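# Pack four cartons flat into the blue container

## Task

Put all four cartons in the blue container so each rests flat on its floor with the same face up as it had at the start. Each must stay there without the robot holding it. Then release suction and move the tool away.

## Robot and tools

Robot: one UR7e-type six-joint arm with a suction cup on its flange. There is no gripper and no second arm. The tracked point is the cup point, the middle of the cup's rim (36 mm wide). The cup points along the cup point's own +z axis. About 4 cm back from the rim the tool body and wrist camera stick out up to about 9 cm sideways, so leave room around it.

Scene frame: origin on the table top under the arm base, +z up, +y to the left when facing +x. Results give end_effector_position in metres and end_effector_quat_wxyz, plus linear (m/s) and angular (rad/s) velocity. At long reach the printed position can be a little off.

Tool execute_actions: argument "actions" is a list holding one item or nothing, with optional "pictures" (true/false). An empty list just reports the state. A wait is {"steps": n}, n up to 300 control steps of 1/30 s, counted from the previous result, so your thinking time is part of it. A motion is {"rows": [...], "steps": k} with k from 1 to 15 (default 15) and 1 to 15 rows. Each row is one step; if rows run out the last one repeats. A row is 7 numbers, each in [-1, 1]: dx, dy, dz, rx, ry, rz, suction. The first six are an offset, not a pose: a target displacement of the cup point, in the cup point's own axes, measured from its pose in the latest result that showed it (or from where it actually is, for later calls in the same reply). Every row counts from that same base, not from the row before. Scale: 1.0 equals 0.6 m for dx, dy, dz and 180 degrees for the rotation vector rx, ry, rz. Suction: above 0.01 is on, 0.01 or less is off, and it keeps its last value. All-zero offsets are not a pause; they pull the arm back to the base pose.

Tool move: "target" is one such 7-number row (same offset rules, same axes, same scale). The cup point follows a straight path lasting 0.5 to 10 s; anything longer stops early. "speed" is a top path speed in m/s from 0.002 to 0.5 (default 0.25); rotation is capped at twice that in rad/s. Optional "stop_force" in N, 9 to 40, ends the path when the wrist sensor sees that much extra resistance along the direction of travel for two steps; the arm then backs up two steps and holds. Use it only for slow, non-rotating approaches, not before 0.2 s of scene time, and omit it when pulling away from something you touch. Contact above the wrist sensor is not sensed. The suction value is applied at the start. The result adds a "move:" line: done, contact, held, off_target, moving or fault, plus limits such as paced (pose clipped) or held (some steps blocked), and the remaining distance to target.

Tool wait: "seconds" 0 to 10, sends nothing new. zoom_image: "camera" (cam_head_left, cam_head_right, cam_wrist) and "region" [x0, y0, x1, y1] in pixels, at most 504 by 504, giving a closer look at that camera's latest picture. read_manual only returns licence texts. finished_scene: give the current scene number; it ends and grades the scene and cannot be reversed.

Cameras: each image is 896x504, head cameras fixed, wrist camera on the tool; calibration data is supplied in OpenCV form but may be a few degrees and millimetres off.

Motion limits: each step the commanded pose is clipped to within 100 mm and 16 degrees of the measured pose, then solved by damped inverse kinematics, position taking priority over orientation. Commands lag about 0.17 s. Large moves may not finish in one call; read the reported pose and send the remainder. "Hand target" shows where the controller is heading. "pose unreachable" or HELD means the clearance check altered or blocked what you sent (the base mount counts as arm).

Gripping: with suction on, press the rim fully onto a flat, smooth area of a carton, away from edges, seams and holes. suction_measured near 0 means no seal; an airtight seal gives 0.83 or more; leaks lower it. part_present switches to 1 at 0.50 and back to 0 below 0.45. Under vacuum the cup shrinks, so the load sits up to 12 mm nearer the tool. To release, set the carton down on its support first, then switch suction off and lift at least 15 mm. If the cup seals to the table it pins the tool; switch suction off.

Sensors: Wrist force and Wrist torque are in the cup point's axes, pointing back into the arm when pressing, noisy (offset up to about 4 N), saturating near 50 N. Joint torques are raw drive outputs and unreliable for contact.

Avoid: the arm is stiff, so aiming even slightly past a firm surface can trip a fault. A force of 150 N anywhere, or joint torque at its limit (wrist joints 24.9 N m, others 133 N m, including the held weight), freezes the arm for 10 s. Holding loads long heats motors; MOTOR HOT appears at 70 °C and brakes lock at 85 °C. Approach slowly, do not drop, slam or knock cartons, and never push anything off the table. Loose objects may occasionally be nudged by outside disturbances. The simulation keeps running while you think.

Each tool is called as a command line: name --argument value for each argument, lists and objects as JSON in quotes; but a table of rows of numbers goes row by row, as --pt "numbers of a row", without its own name.

## Session

execute_actions --actions '[]'

Scene clock: 0.00 s of 6000.00 s.
end_effector_position=(+0.4294, -0.0041, +0.2403) suction_measured=0.00 part_present=0 end_effector_quat_wxyz=(+0.003, +0.002, +1.000, +0.003) end_effector_velocity=(-0.000, +0.001, -0.000) end_effector_angular_velocity=(+0.000, +0.001, +0.002)
Joint positions: [-0.316 -1.724  2.04  -1.891 -1.572  1.254]
Joint velocities: [ 0.002  0.     0.     0.    -0.    -0.001]
Joint torques (N m, as the arm reports them, + toward a larger angle): no reading
Motor temperatures (°C, as the motors report them): [28 26 28 33 35 33]
Wrist force (N, on the end effector, along its own x y z axes, offset not removed): no reading
Wrist torque (N m, same axes, about the end effector's origin, offset not removed): no reading
Hand target: +0.429, -0.004, +0.240; +0.003, +0.002, +1.000, +0.003
camera_calibration (this result's frames):
cam_wrist: T_world_to_cam=[[-0.038844, -0.999193, -0.0102392, 0.00889641], [-0.90745, 0.0309836, 0.419017, 0.313182], [-0.418361, 0.0255679, -0.907921, 0.471593], [0, 0, 0, 1]] pos_world=[0.481839, -0.0128719, 0.297031]

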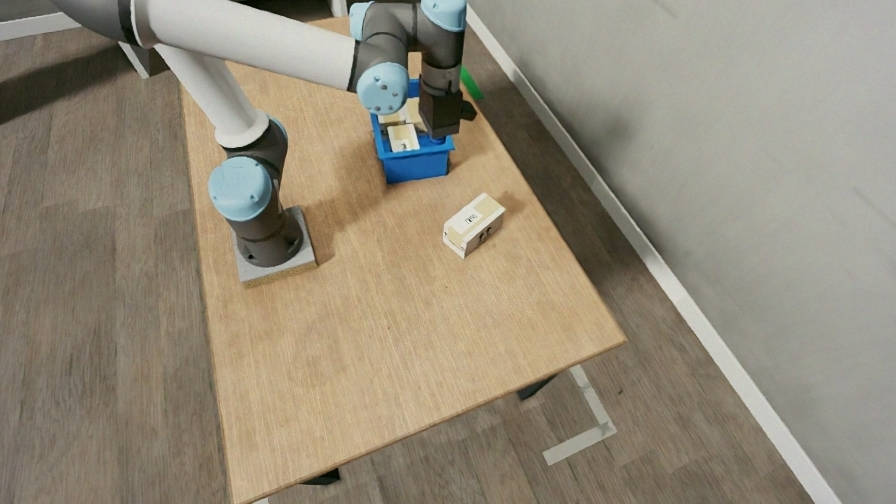

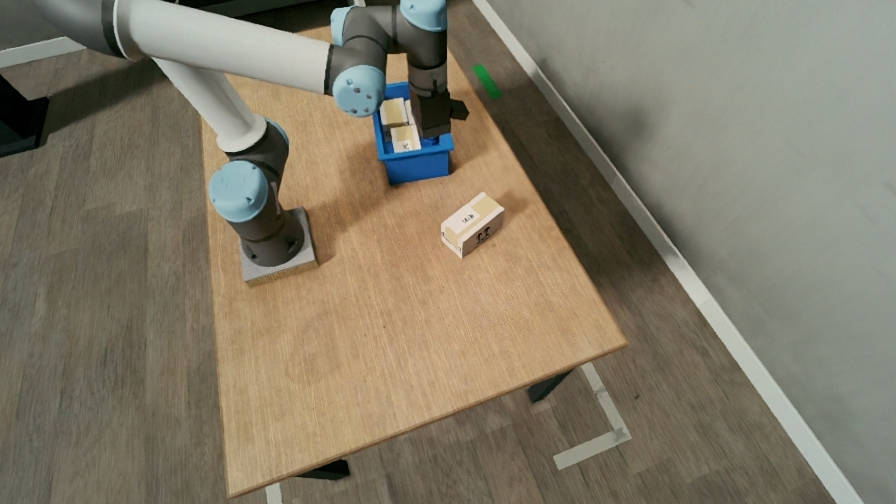

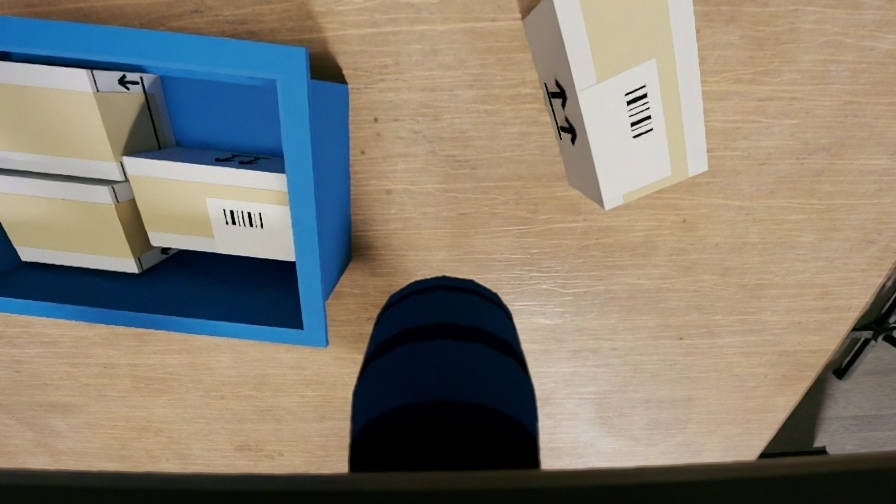

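zoom_image --camera "cam_head_left" --region '[340, 60, 540, 270]'

Region (340, 60, 540, 270) of cam_head_left's 896x504 image, scaled by 2.400, with more detail than that image has; it fills the left 480 columns of this view, and the rest is white.

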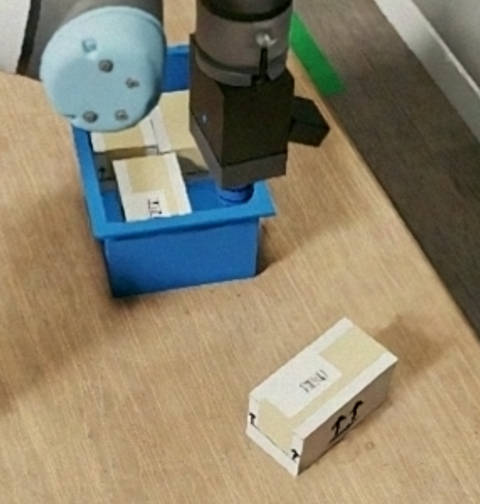

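The arm is blocking the view of the bin. I'll move the wrist camera above it to get a full top-down view.

move --target '[-0.1343, 0.3652, -0.1828, 0, 0, 0, 0]' --speed 0.3

Scene clock: 15.47 s of 6000.00 s.
end_effector_position=(+0.5105, +0.2140, +0.3519) suction_measured=0.00 part_present=0 end_effector_quat_wxyz=(+0.003, +0.002, +1.000, +0.004) end_effector_velocity=(+0.001, +0.001, +0.000) end_effector_angular_velocity=(-0.001, +0.003, -0.003)
Joint positions: [ 0.163 -1.462  1.5   -1.613 -1.572  1.733]
Joint velocities: [ 0.001  0.006 -0.008  0.006 -0.001  0.004]
Joint torques (N m, as the arm reports them, + toward a larger angle): [  7.87 -21.42 -38.22  -0.62  -2.3    2.5 ]
Motor temperatures (°C, as the motors report them): [28 26 28 33 35 33]
Wrist force (N, on the end effector, along its own x y z axes, offset not removed): [-1.6 4.2 -0.9]
Wrist torque (N m, same axes, about the end effector's origin, offset not removed): [0.72 0.17 -0.18]
Hand target: +0.511, +0.214, +0.352; +0.003, +0.002, +1.000, +0.004
Off the commanded pose: 0.000 m, 0 deg.
After step 90, 10.90 s passed at rest.
move: done
camera_calibration (this result's frames):
cam_wrist: T_world_to_cam=[[-0.0387659, -0.999173, -0.0122553, 0.231777], [-0.907799, 0.0300898, 0.418326, 0.333866], [-0.417611, 0.0273422, -0.908214, 0.600603], [0, 0, 0, 1]] pos_world=[0.562887, 0.205117, 0.408652]

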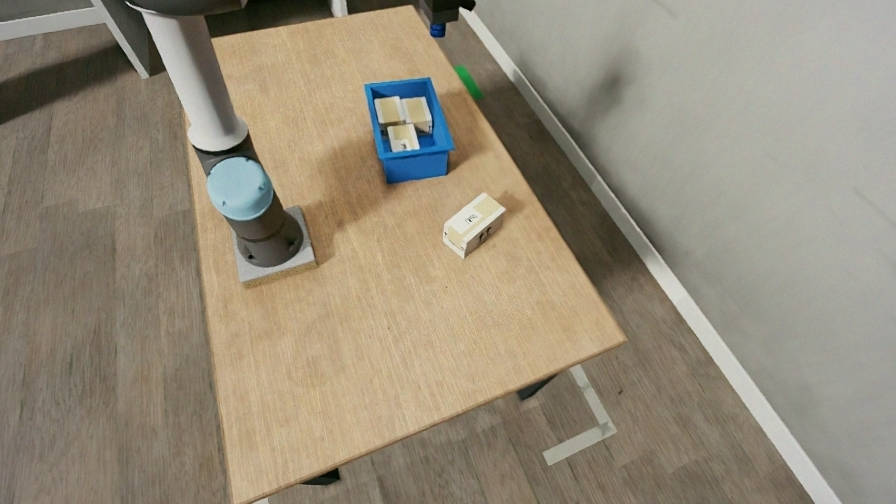

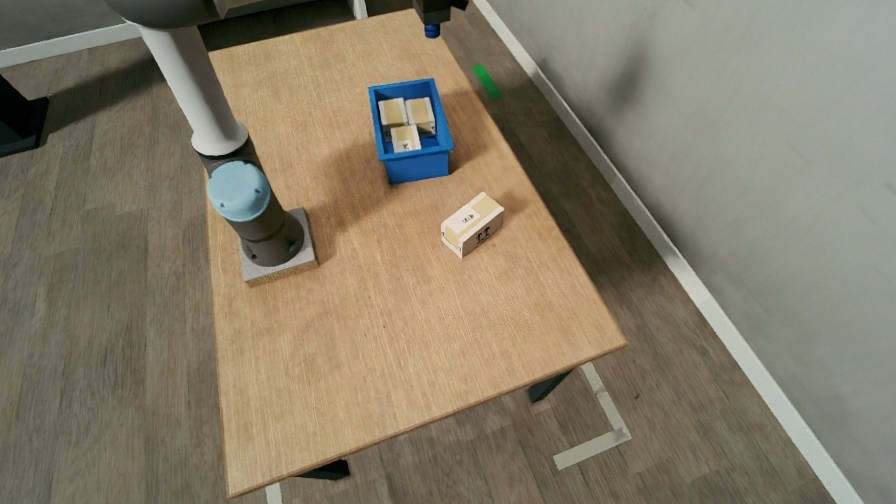

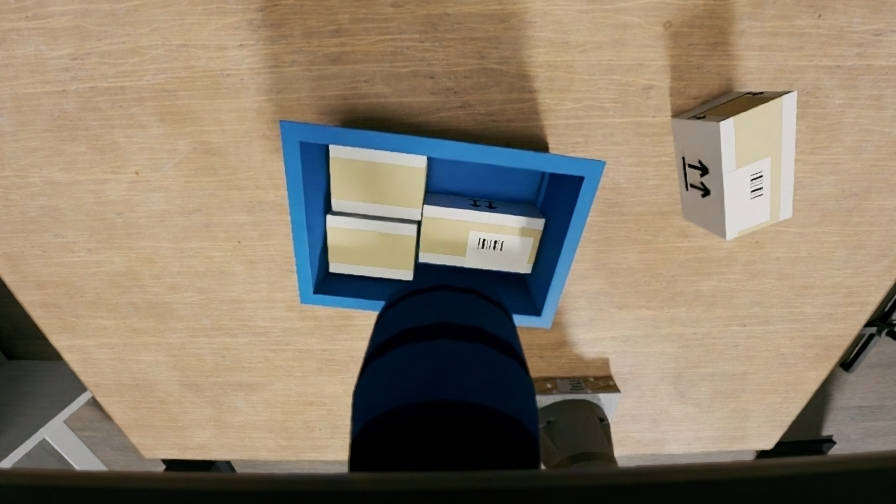

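zoom_image --camera "cam_wrist" --region '[260, 100, 630, 340]'

Region (260, 100, 630, 340) of cam_wrist's 896x504 image, scaled by 1.362, with more detail than that image has; it fills the top 327 rows of this view, and the rest is white.

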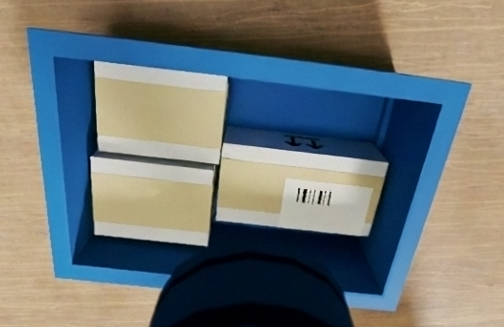

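zoom_image --camera "cam_wrist" --region '[400, 130, 610, 300]'

Region (400, 130, 610, 300) of cam_wrist's 896x504 image, scaled by 2.400, with more detail than that image has; it fills the top 408 rows of this view, and the rest is white.

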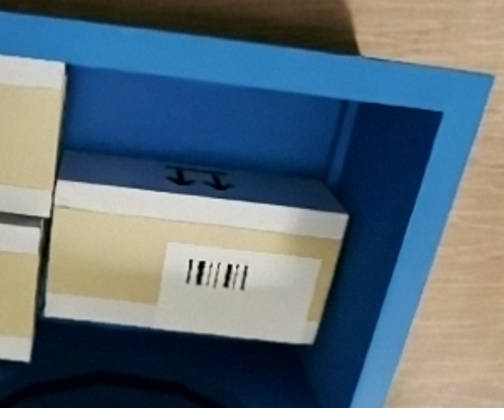

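zoom_image --camera "cam_wrist" --region '[270, 110, 480, 320]'

Region (270, 110, 480, 320) of cam_wrist's 896x504 image, scaled by 2.400, with more detail than that image has.

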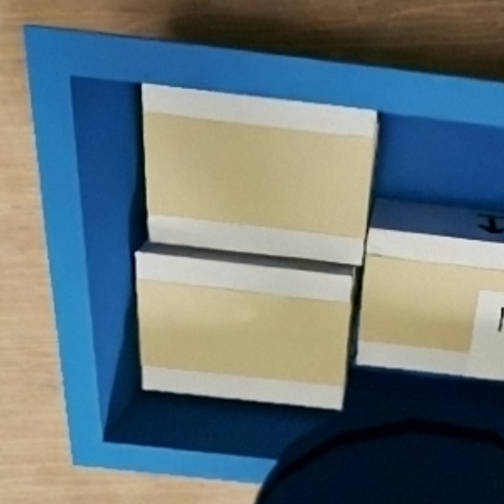

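zoom_image --camera "cam_wrist" --region '[640, 60, 840, 260]'

Region (640, 60, 840, 260) of cam_wrist's 896x504 image, scaled by 2.520, with more detail than that image has.

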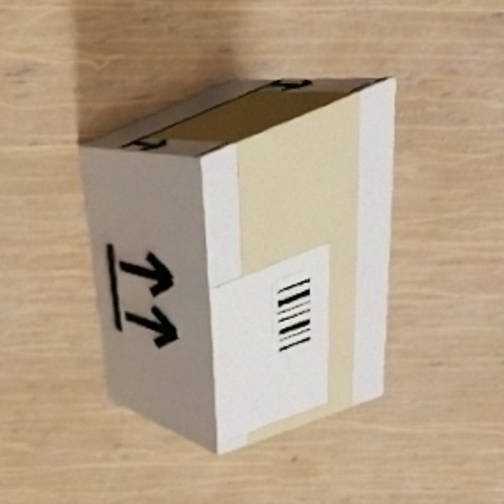

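I'm continuing scene 2 from my summary, so I'll check the current state first.

execute_actions --actions '[]'

Scene clock: 111.17 s of 6000.00 s.
end_effector_position=(+0.5106, +0.2142, +0.3520) suction_measured=0.00 part_present=0 end_effector_quat_wxyz=(+0.003, +0.002, +1.000, +0.004) end_effector_velocity=(+0.000, -0.000, -0.000) end_effector_angular_velocity=(-0.000, +0.000, -0.002)
Joint positions: [ 0.163 -1.461  1.499 -1.612 -1.572  1.734]
Joint velocities: [-0.001  0.     0.    -0.    -0.     0.001]
Joint torques (N m, as the arm reports them, + toward a larger angle): [  9.05 -22.18 -38.55  -0.79  -2.36   2.07]
Motor temperatures (°C, as the motors report them): [28 26 28 33 35 33]
Wrist force (N, on the end effector, along its own x y z axes, offset not removed): [-4.6 2.4 1.1]
Wrist torque (N m, same axes, about the end effector's origin, offset not removed): [0.32 0.43 -0.03]
Hand target: +0.511, +0.214, +0.352; +0.003, +0.002, +1.000, +0.004
Off the commanded pose: 0.001 m, 0 deg.
Steps of this call (steps 1 to 90: nothing new was sent; then 92.70 s passed at rest). Readings (end_effector_position | what the end effector reports):
1: (+0.5105, +0.2141, +0.3519) | suction_measured=0.00 part_present=0
2: (+0.5105, +0.2141, +0.3519) | suction_measured=0.00 part_present=0
4: (+0.5106, +0.2142, +0.3519) | suction_measured=0.00 part_present=0
8: (+0.5106, +0.2142, +0.3520) | suction_measured=0.00 part_present=0
90: the state above
camera_calibration (this result's frames):
cam_wrist: T_world_to_cam=[[-0.0388325, -0.999172, -0.0121133, 0.231952], [-0.907695, 0.0302031, 0.418543, 0.333787], [-0.417831, 0.0272483, -0.908116, 0.600844], [0, 0, 0, 1]] pos_world=[0.563035, 0.205307, 0.408741]

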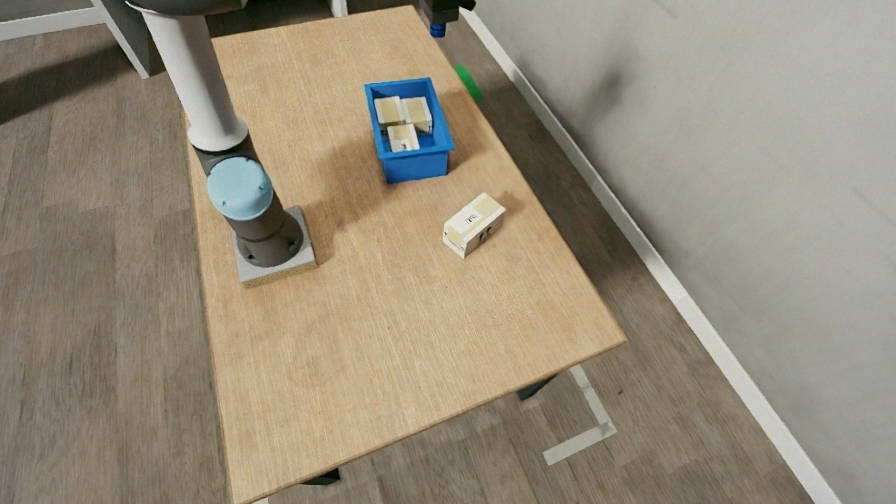

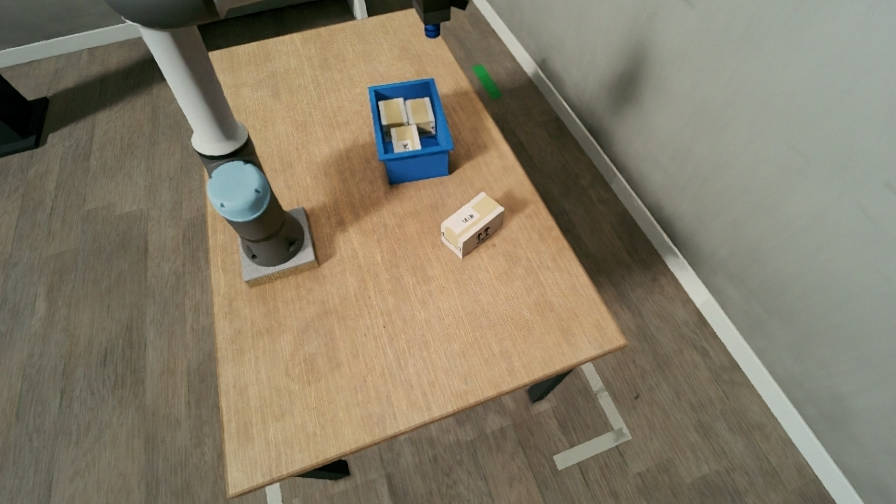

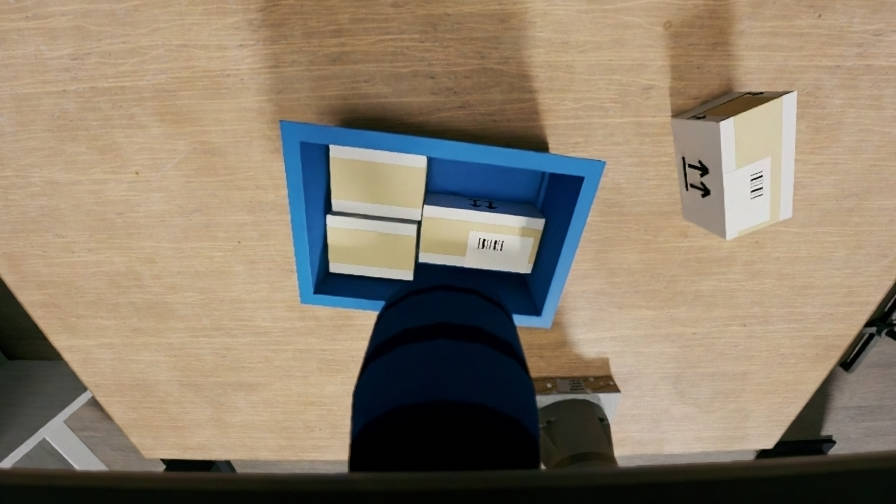

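move --target '[0.1365, -0.0662, 0.37, 0, 0, 0, 0]' --speed 0.2

Scene clock: 164.57 s of 6000.00 s.
end_effector_position=(+0.4296, +0.1766, +0.1296) suction_measured=0.00 part_present=0 end_effector_quat_wxyz=(+0.003, +0.002, +1.000, +0.004) end_effector_velocity=(-0.001, +0.000, -0.003) end_effector_angular_velocity=(+0.001, -0.001, +0.001)
Joint positions: [ 0.105 -1.493  2.145 -2.226 -1.572  1.676]
Joint velocities: [ 0.001  0.003  0.007 -0.011  0.     0.   ]
Joint torques (N m, as the arm reports them, + toward a larger angle): [ -7.78 -16.24  -6.97  -4.34   2.7   -2.31]
Motor temperatures (°C, as the motors report them): [28 26 28 33 35 33]
Wrist force (N, on the end effector, along its own x y z axes, offset not removed): [-1.4 0.5 0.0]
Wrist torque (N m, same axes, about the end effector's origin, offset not removed): [-0.01 0.07 0.03]
Hand target: +0.430, +0.177, +0.129; +0.003, +0.002, +1.000, +0.004
Off the commanded pose: 0.001 m, 0 deg.
After step 90, 48.60 s passed at rest.
move: done
camera_calibration (this result's frames):
cam_wrist: T_world_to_cam=[[-0.0388458, -0.999175, -0.0118092, 0.188541], [-0.907597, 0.0303364, 0.418744, 0.354364], [-0.418041, 0.0269845, -0.908027, 0.366204], [0, 0, 0, 1]] pos_world=[0.482033, 0.167754, 0.186362]

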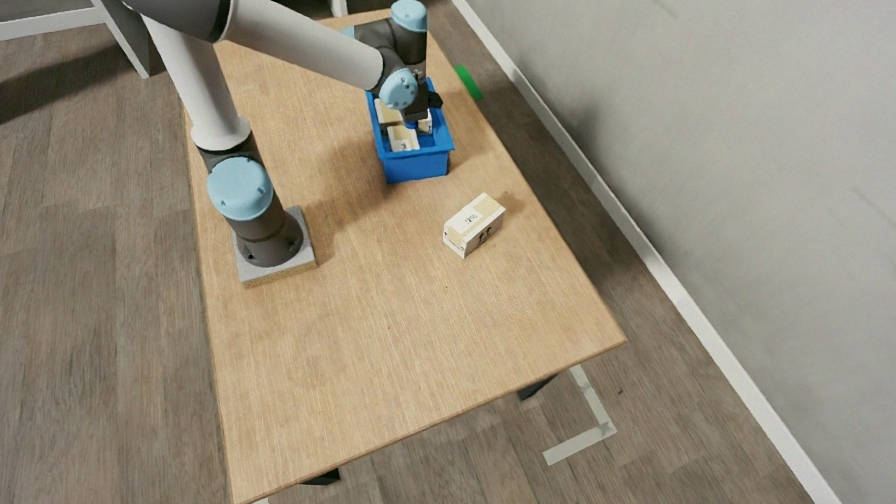

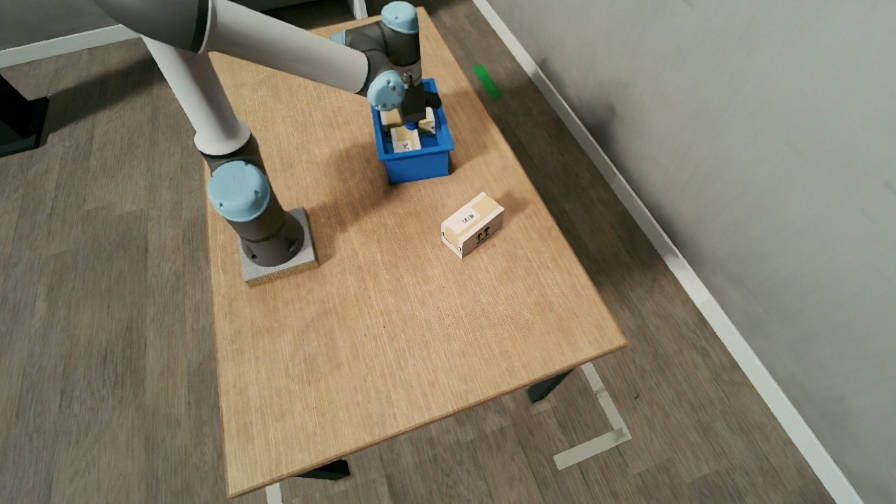

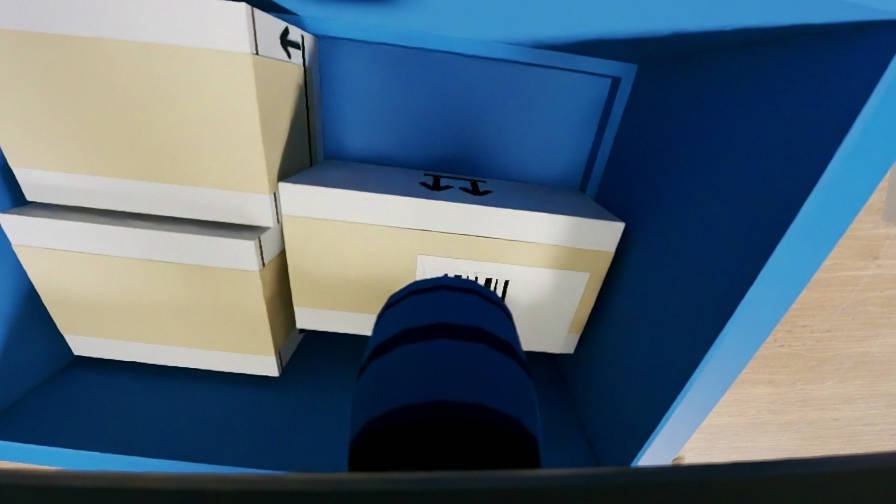

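zoom_image --camera "cam_wrist" --region '[240, 120, 660, 380]'

Region (240, 120, 660, 380) of cam_wrist's 896x504 image, scaled by 1.200, with more detail than that image has; it fills the top 312 rows of this view, and the rest is white.

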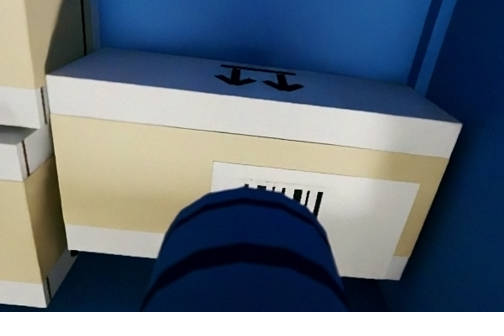

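Two views don't agree with my earlier single-view estimate. M3's top is lower than I assumed, about 0.063–0.07 rather than 0.08. That puts the cup nearer M3's +w edge than planned, so I'll re-centre it and find the height by contact instead of trusting the estimate.

move --target '[0.0165, -0.0088, 0.0577, 0, 0, 0, 1]' --speed 0.05

Scene clock: 285.70 s of 6000.00 s.
end_effector_position=(+0.4199, +0.1717, +0.0951) suction_measured=0.00 part_present=0 end_effector_quat_wxyz=(+0.003, +0.002, +1.000, +0.004) end_effector_velocity=(-0.000, -0.001, -0.002) end_effector_angular_velocity=(+0.000, -0.001, -0.001)
Joint positions: [ 0.096 -1.454  2.216 -2.336 -1.572  1.666]
Joint velocities: [-0.002  0.003  0.004 -0.009 -0.    -0.001]
Joint torques (N m, as the arm reports them, + toward a larger angle): [ -7.99 -15.37  -4.73  -4.02  -0.65  -2.21]
Motor temperatures (°C, as the motors report them): [28 26 28 33 35 33]
Wrist force (N, on the end effector, along its own x y z axes, offset not removed): [-4.1 2.4 -1.1]
Wrist torque (N m, same axes, about the end effector's origin, offset not removed): [0.27 0.39 -0.10]
Hand target: +0.420, +0.172, +0.095; +0.003, +0.002, +1.000, +0.004
Off the commanded pose: 0.000 m, 0 deg.
After step 90, 117.00 s passed at rest.
move: done
camera_calibration (this result's frames):
cam_wrist: T_world_to_cam=[[-0.0388493, -0.999175, -0.0118034, 0.182837], [-0.907571, 0.0303402, 0.418802, 0.360104], [-0.418099, 0.0269825, -0.908001, 0.33101], [0, 0, 0, 1]] pos_world=[0.472318, 0.162829, 0.151903]

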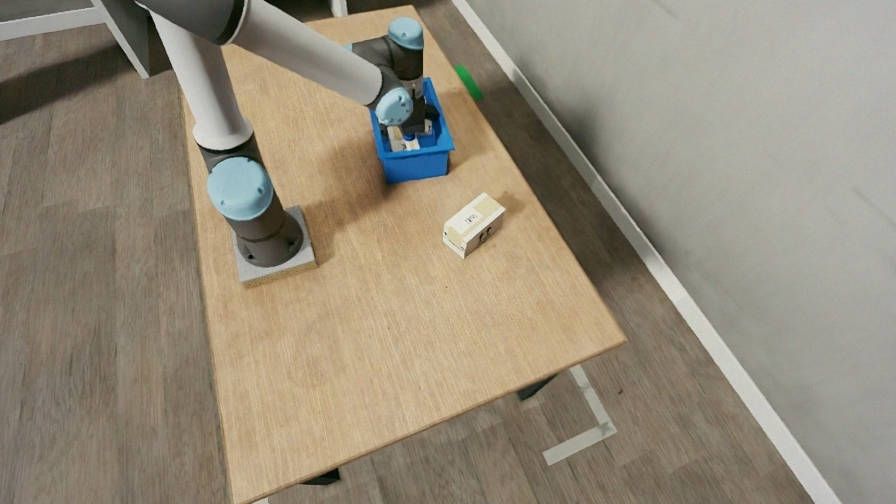

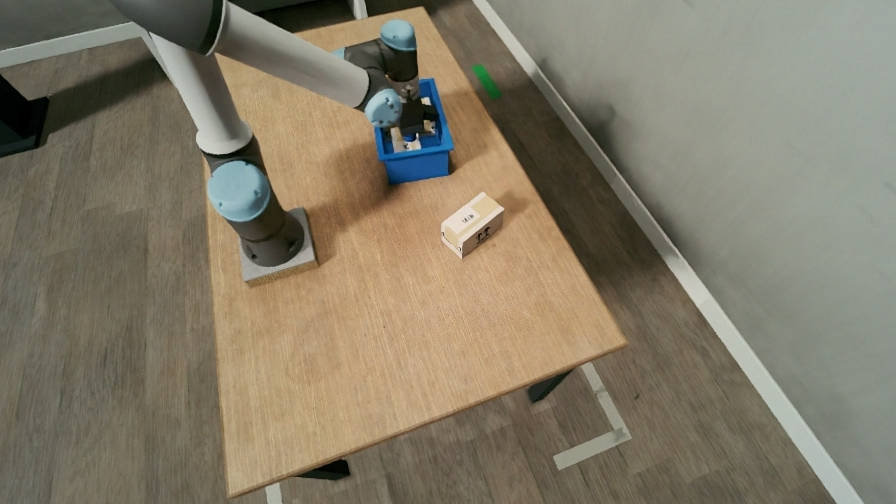

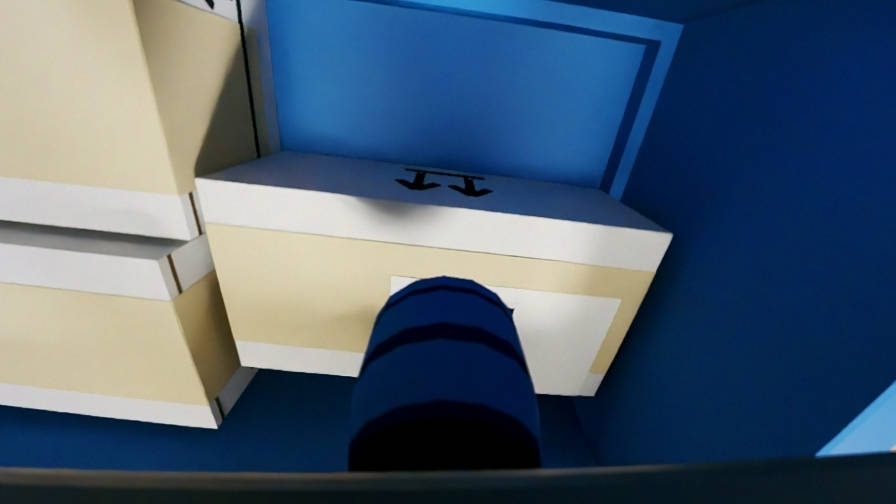

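move --target '[0, 0, 0.0285, 0, 0, 0, 1]' --speed 0.03

Scene clock: 292.43 s of 6000.00 s.
end_effector_position=(+0.4200, +0.1718, +0.0783) suction_measured=0.00 part_present=0 end_effector_quat_wxyz=(+0.003, +0.002, +1.000, +0.004) end_effector_velocity=(+0.001, -0.001, -0.003) end_effector_angular_velocity=(+0.000, -0.001, -0.001)
Joint positions: [ 0.096 -1.419  2.234 -2.389 -1.572  1.666]
Joint velocities: [-0.002  0.006  0.002 -0.01  -0.    -0.001]
Joint torques (N m, as the arm reports them, + toward a larger angle): [  2.19 -17.84  -4.96  -4.41  -1.17   0.77]
Motor temperatures (°C, as the motors report them): [28 26 28 33 35 33]
Wrist force (N, on the end effector, along its own x y z axes, offset not removed): [-1.8 1.8 -3.4]
Wrist torque (N m, same axes, about the end effector's origin, offset not removed): [0.05 0.31 -0.13]
Hand target: +0.420, +0.172, +0.078; +0.003, +0.002, +1.000, +0.004
Off the commanded pose: 0.000 m, 0 deg.
After step 90, 2.83 s passed at rest.
move: done
camera_calibration (this result's frames):
cam_wrist: T_world_to_cam=[[-0.0388467, -0.999176, -0.0117572, 0.182725], [-0.907557, 0.0303564, 0.418831, 0.367194], [-0.418129, 0.0269405, -0.907988, 0.31579], [0, 0, 0, 1]] pos_world=[0.472388, 0.16292, 0.13509]

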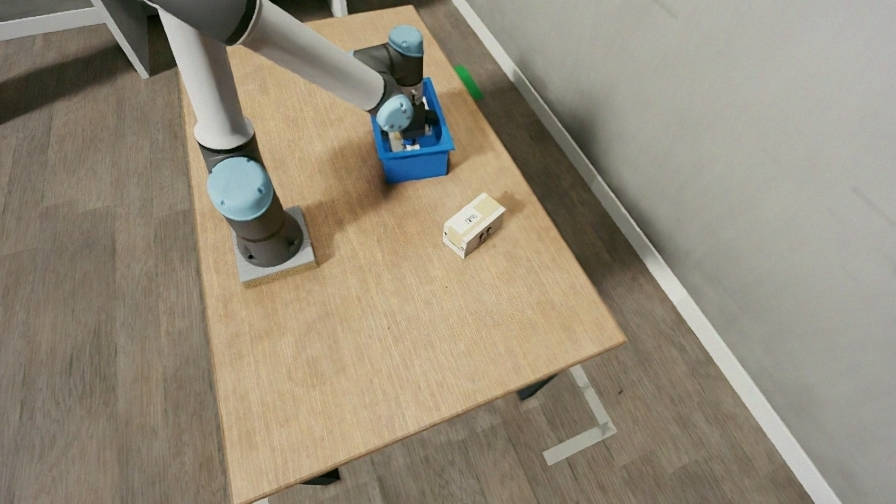

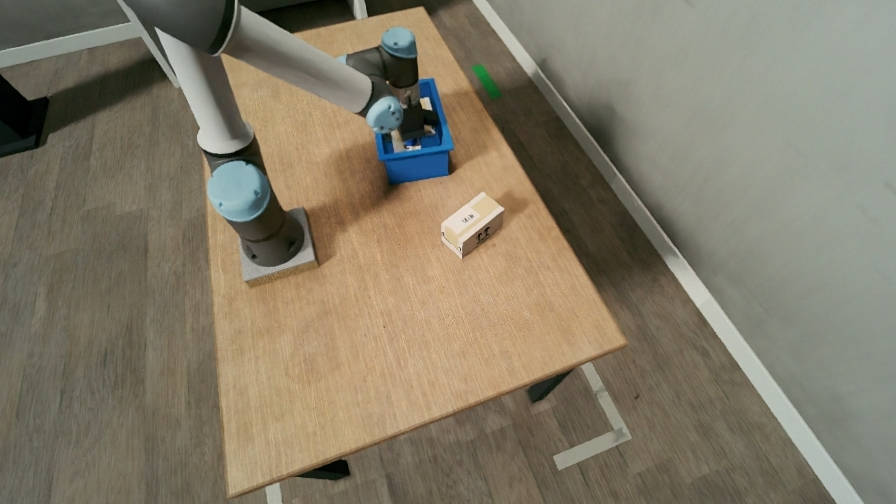

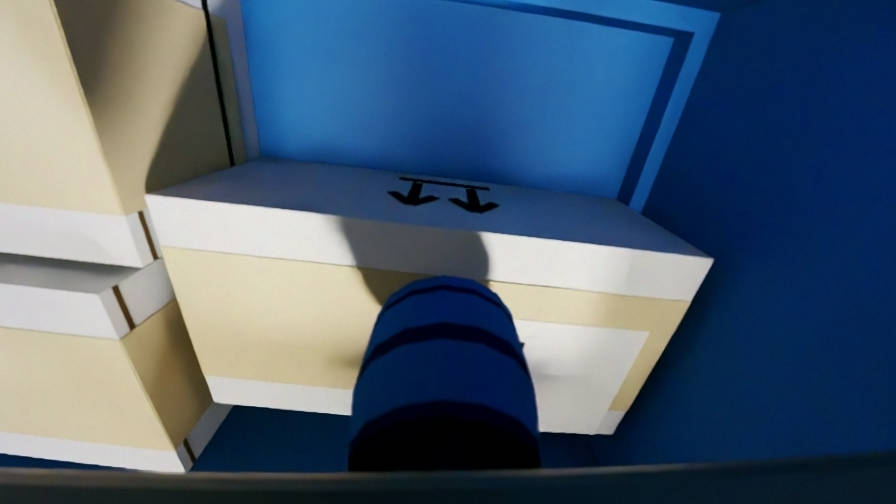

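move --target '[0, 0, 0.0172, 0, 0, 0, 1]' --speed 0.008 --stop_force 9

Scene clock: 295.97 s of 6000.00 s.
end_effector_position=(+0.4200, +0.1719, +0.0682) suction_measured=0.81 part_present=1 end_effector_quat_wxyz=(+0.003, +0.002, +1.000, +0.004) end_effector_velocity=(-0.002, -0.000, -0.004) end_effector_angular_velocity=(-0.001, +0.007, -0.000)
Joint positions: [ 0.096 -1.396  2.244 -2.422 -1.572  1.666]
Joint velocities: [-0.     0.006  0.005 -0.003  0.     0.   ]
Joint torques (N m, as the arm reports them, + toward a larger angle): [ -9.5  -19.2   -5.33  -4.71   1.04  -2.44]
Motor temperatures (°C, as the motors report them): [28 26 28 33 35 33]
Wrist force (N, on the end effector, along its own x y z axes, offset not removed): [-4.1 -0.1 4.0]
Wrist torque (N m, same axes, about the end effector's origin, offset not removed): [0.06 0.56 -0.16]
Hand target: +0.420, +0.172, +0.068; +0.003, +0.002, +1.000, +0.004
Off the commanded pose: 0.000 m, 0 deg.
move: done
camera_calibration (this result's frames):
cam_wrist: T_world_to_cam=[[-0.0388272, -0.999176, -0.0117902, 0.182699], [-0.90753, 0.030323, 0.418892, 0.371443], [-0.41819, 0.0269643, -0.907959, 0.306609], [0, 0, 0, 1]] pos_world=[0.47241, 0.163018, 0.124948]

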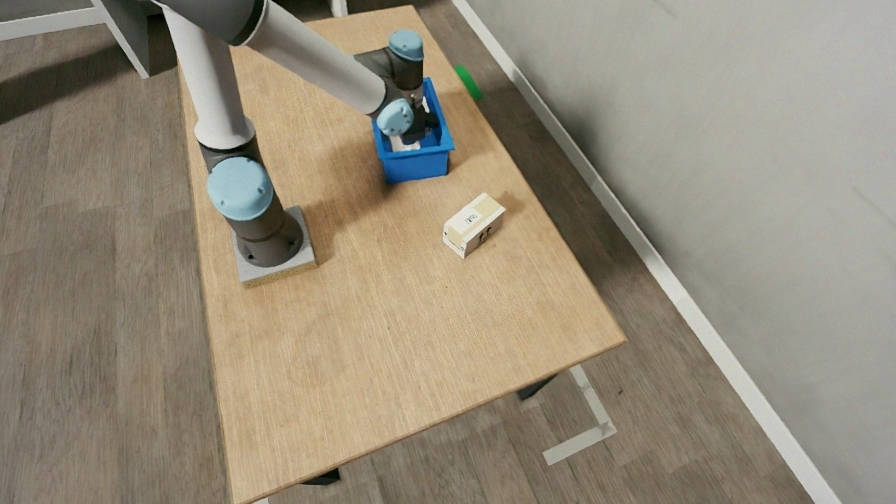

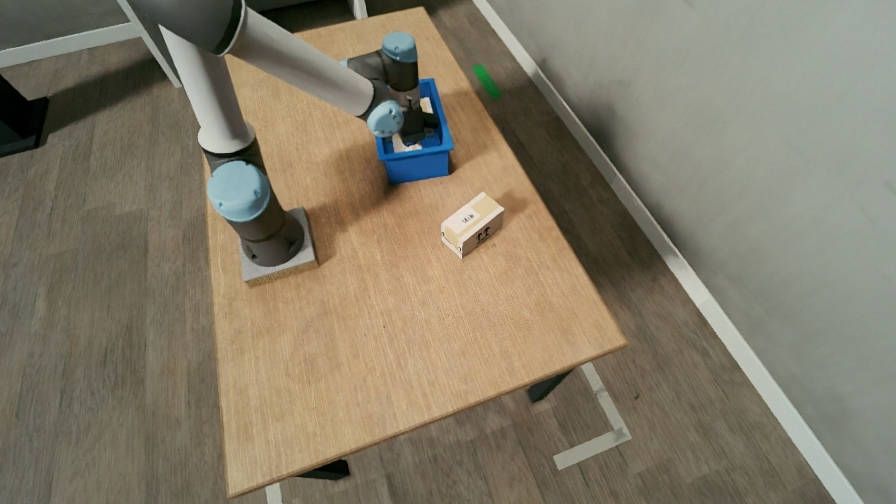

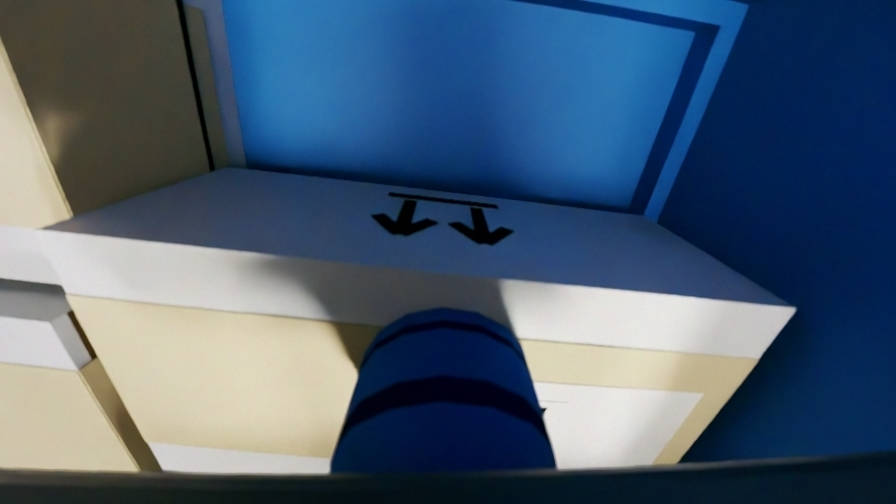

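move --target '[0, 0, -0.0167, 0, 0, 0, 1]' --speed 0.03

Scene clock: 299.20 s of 6000.00 s.
end_effector_position=(+0.4199, +0.1718, +0.0779) suction_measured=0.99 part_present=1 end_effector_quat_wxyz=(+0.003, +0.002, +1.000, +0.004) end_effector_velocity=(+0.001, -0.000, +0.003) end_effector_angular_velocity=(+0.000, -0.000, -0.001)
Joint positions: [ 0.096 -1.418  2.234 -2.391 -1.572  1.666]
Joint velocities: [-0.001 -0.005 -0.004  0.009  0.    -0.   ]
Joint torques (N m, as the arm reports them, + toward a larger angle): [ -2.19 -33.05 -32.36  -0.96  -1.4   -1.52]
Motor temperatures (°C, as the motors report them): [28 26 28 33 35 33]
Wrist force (N, on the end effector, along its own x y z axes, offset not removed): [-2.0 3.1 -0.8]
Wrist torque (N m, same axes, about the end effector's origin, offset not removed): [0.41 0.20 -0.05]
Hand target: +0.420, +0.172, +0.078; +0.003, +0.002, +1.000, +0.004
Off the commanded pose: 0.000 m, 0 deg.
move: done
camera_calibration (this result's frames):
cam_wrist: T_world_to_cam=[[-0.0388475, -0.999176, -0.0117514, 0.18272], [-0.907538, 0.0303583, 0.418871, 0.367336], [-0.418169, 0.0269369, -0.90797, 0.315432], [0, 0, 0, 1]] pos_world=[0.472374, 0.162921, 0.134683]

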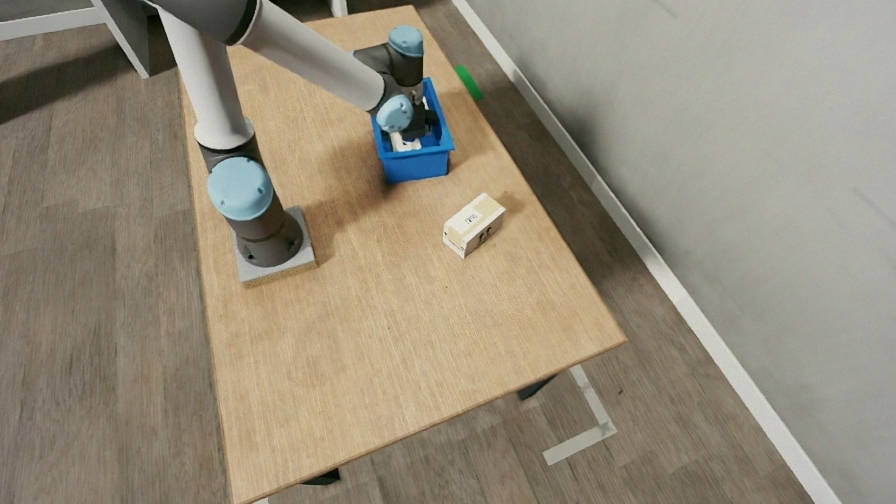

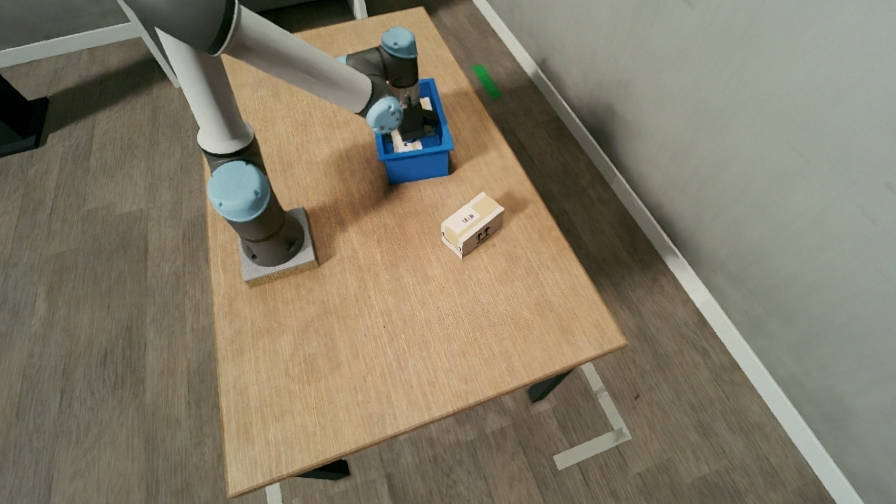

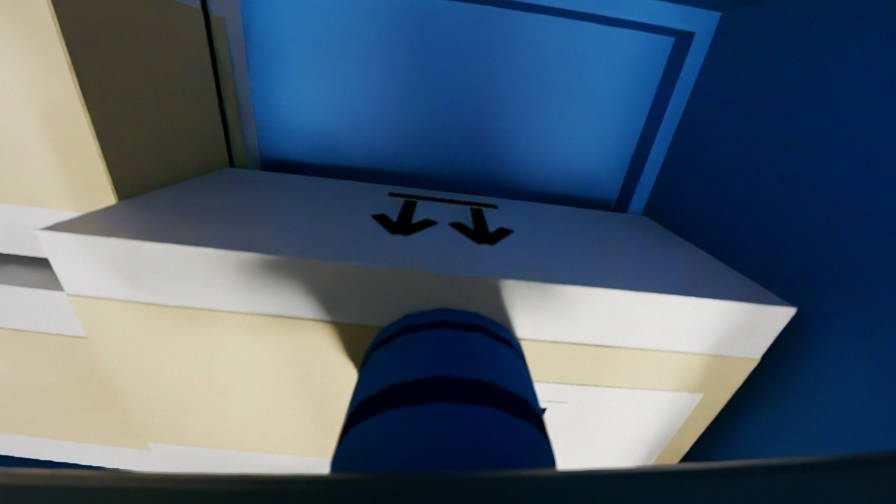

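move --target '[0.0362, 0.0056, 0, 0, 0, 0, 1]' --speed 0.01 --stop_force 9

Scene clock: 304.70 s of 6000.00 s.
end_effector_position=(+0.3985, +0.1753, +0.0779) suction_measured=0.99 part_present=1 end_effector_quat_wxyz=(+0.003, +0.002, +1.000, +0.004) end_effector_velocity=(-0.002, +0.001, +0.000) end_effector_angular_velocity=(+0.000, -0.001, +0.001)
Joint positions: [ 0.109 -1.458  2.283 -2.399 -1.572  1.679]
Joint velocities: [ 0.002 -0.004  0.005 -0.001 -0.     0.001]
Joint torques (N m, as the arm reports them, + toward a larger angle): [  7.8  -32.67  -4.09  -4.73  -0.05   2.12]
Motor temperatures (°C, as the motors report them): [28 26 28 33 35 33]
Wrist force (N, on the end effector, along its own x y z axes, offset not removed): [-2.4 -3.5 -1.9]
Wrist torque (N m, same axes, about the end effector's origin, offset not removed): [-0.72 0.12 -0.03]
Hand target: +0.398, +0.175, +0.078; +0.003, +0.002, +1.000, +0.004
Off the commanded pose: 0.000 m, 0 deg.
After step 90, 0.07 s passed at rest.
move: done
camera_calibration (this result's frames):
cam_wrist: T_world_to_cam=[[-0.0388436, -0.999175, -0.0118394, 0.185337], [-0.907535, 0.0303176, 0.418881, 0.347789], [-0.418177, 0.0270156, -0.907964, 0.306329], [0, 0, 0, 1]] pos_world=[0.45093, 0.166364, 0.134648]

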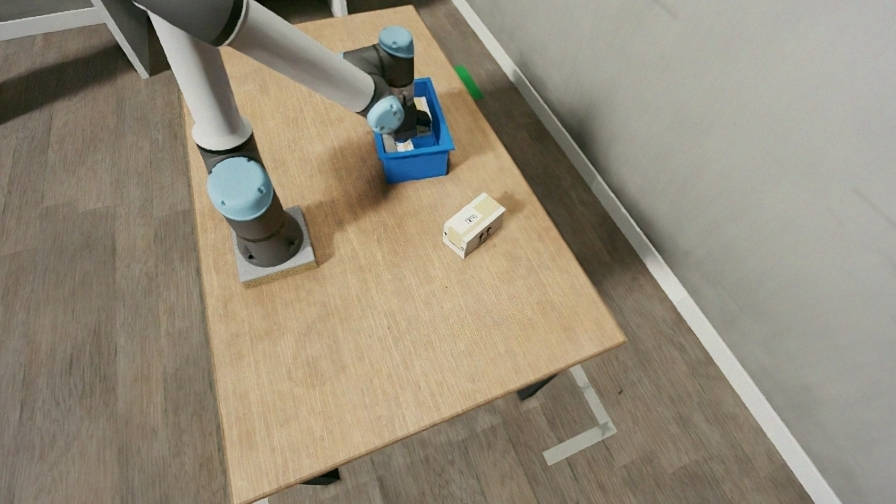

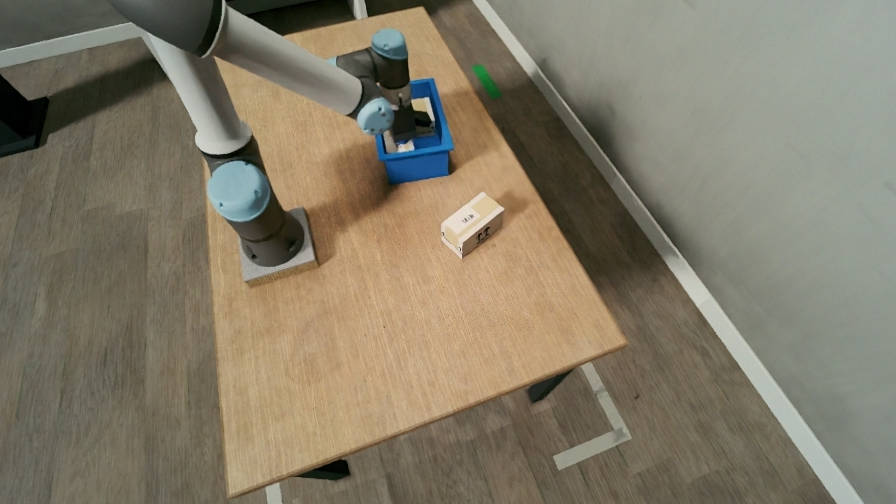

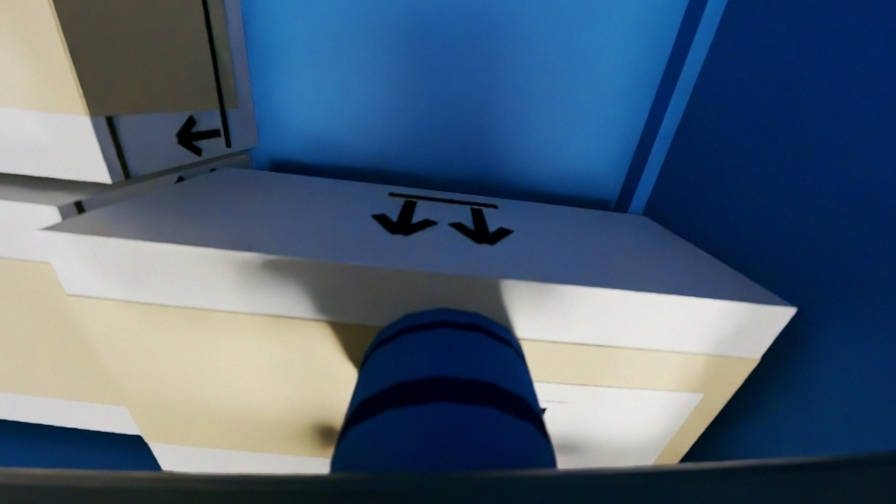

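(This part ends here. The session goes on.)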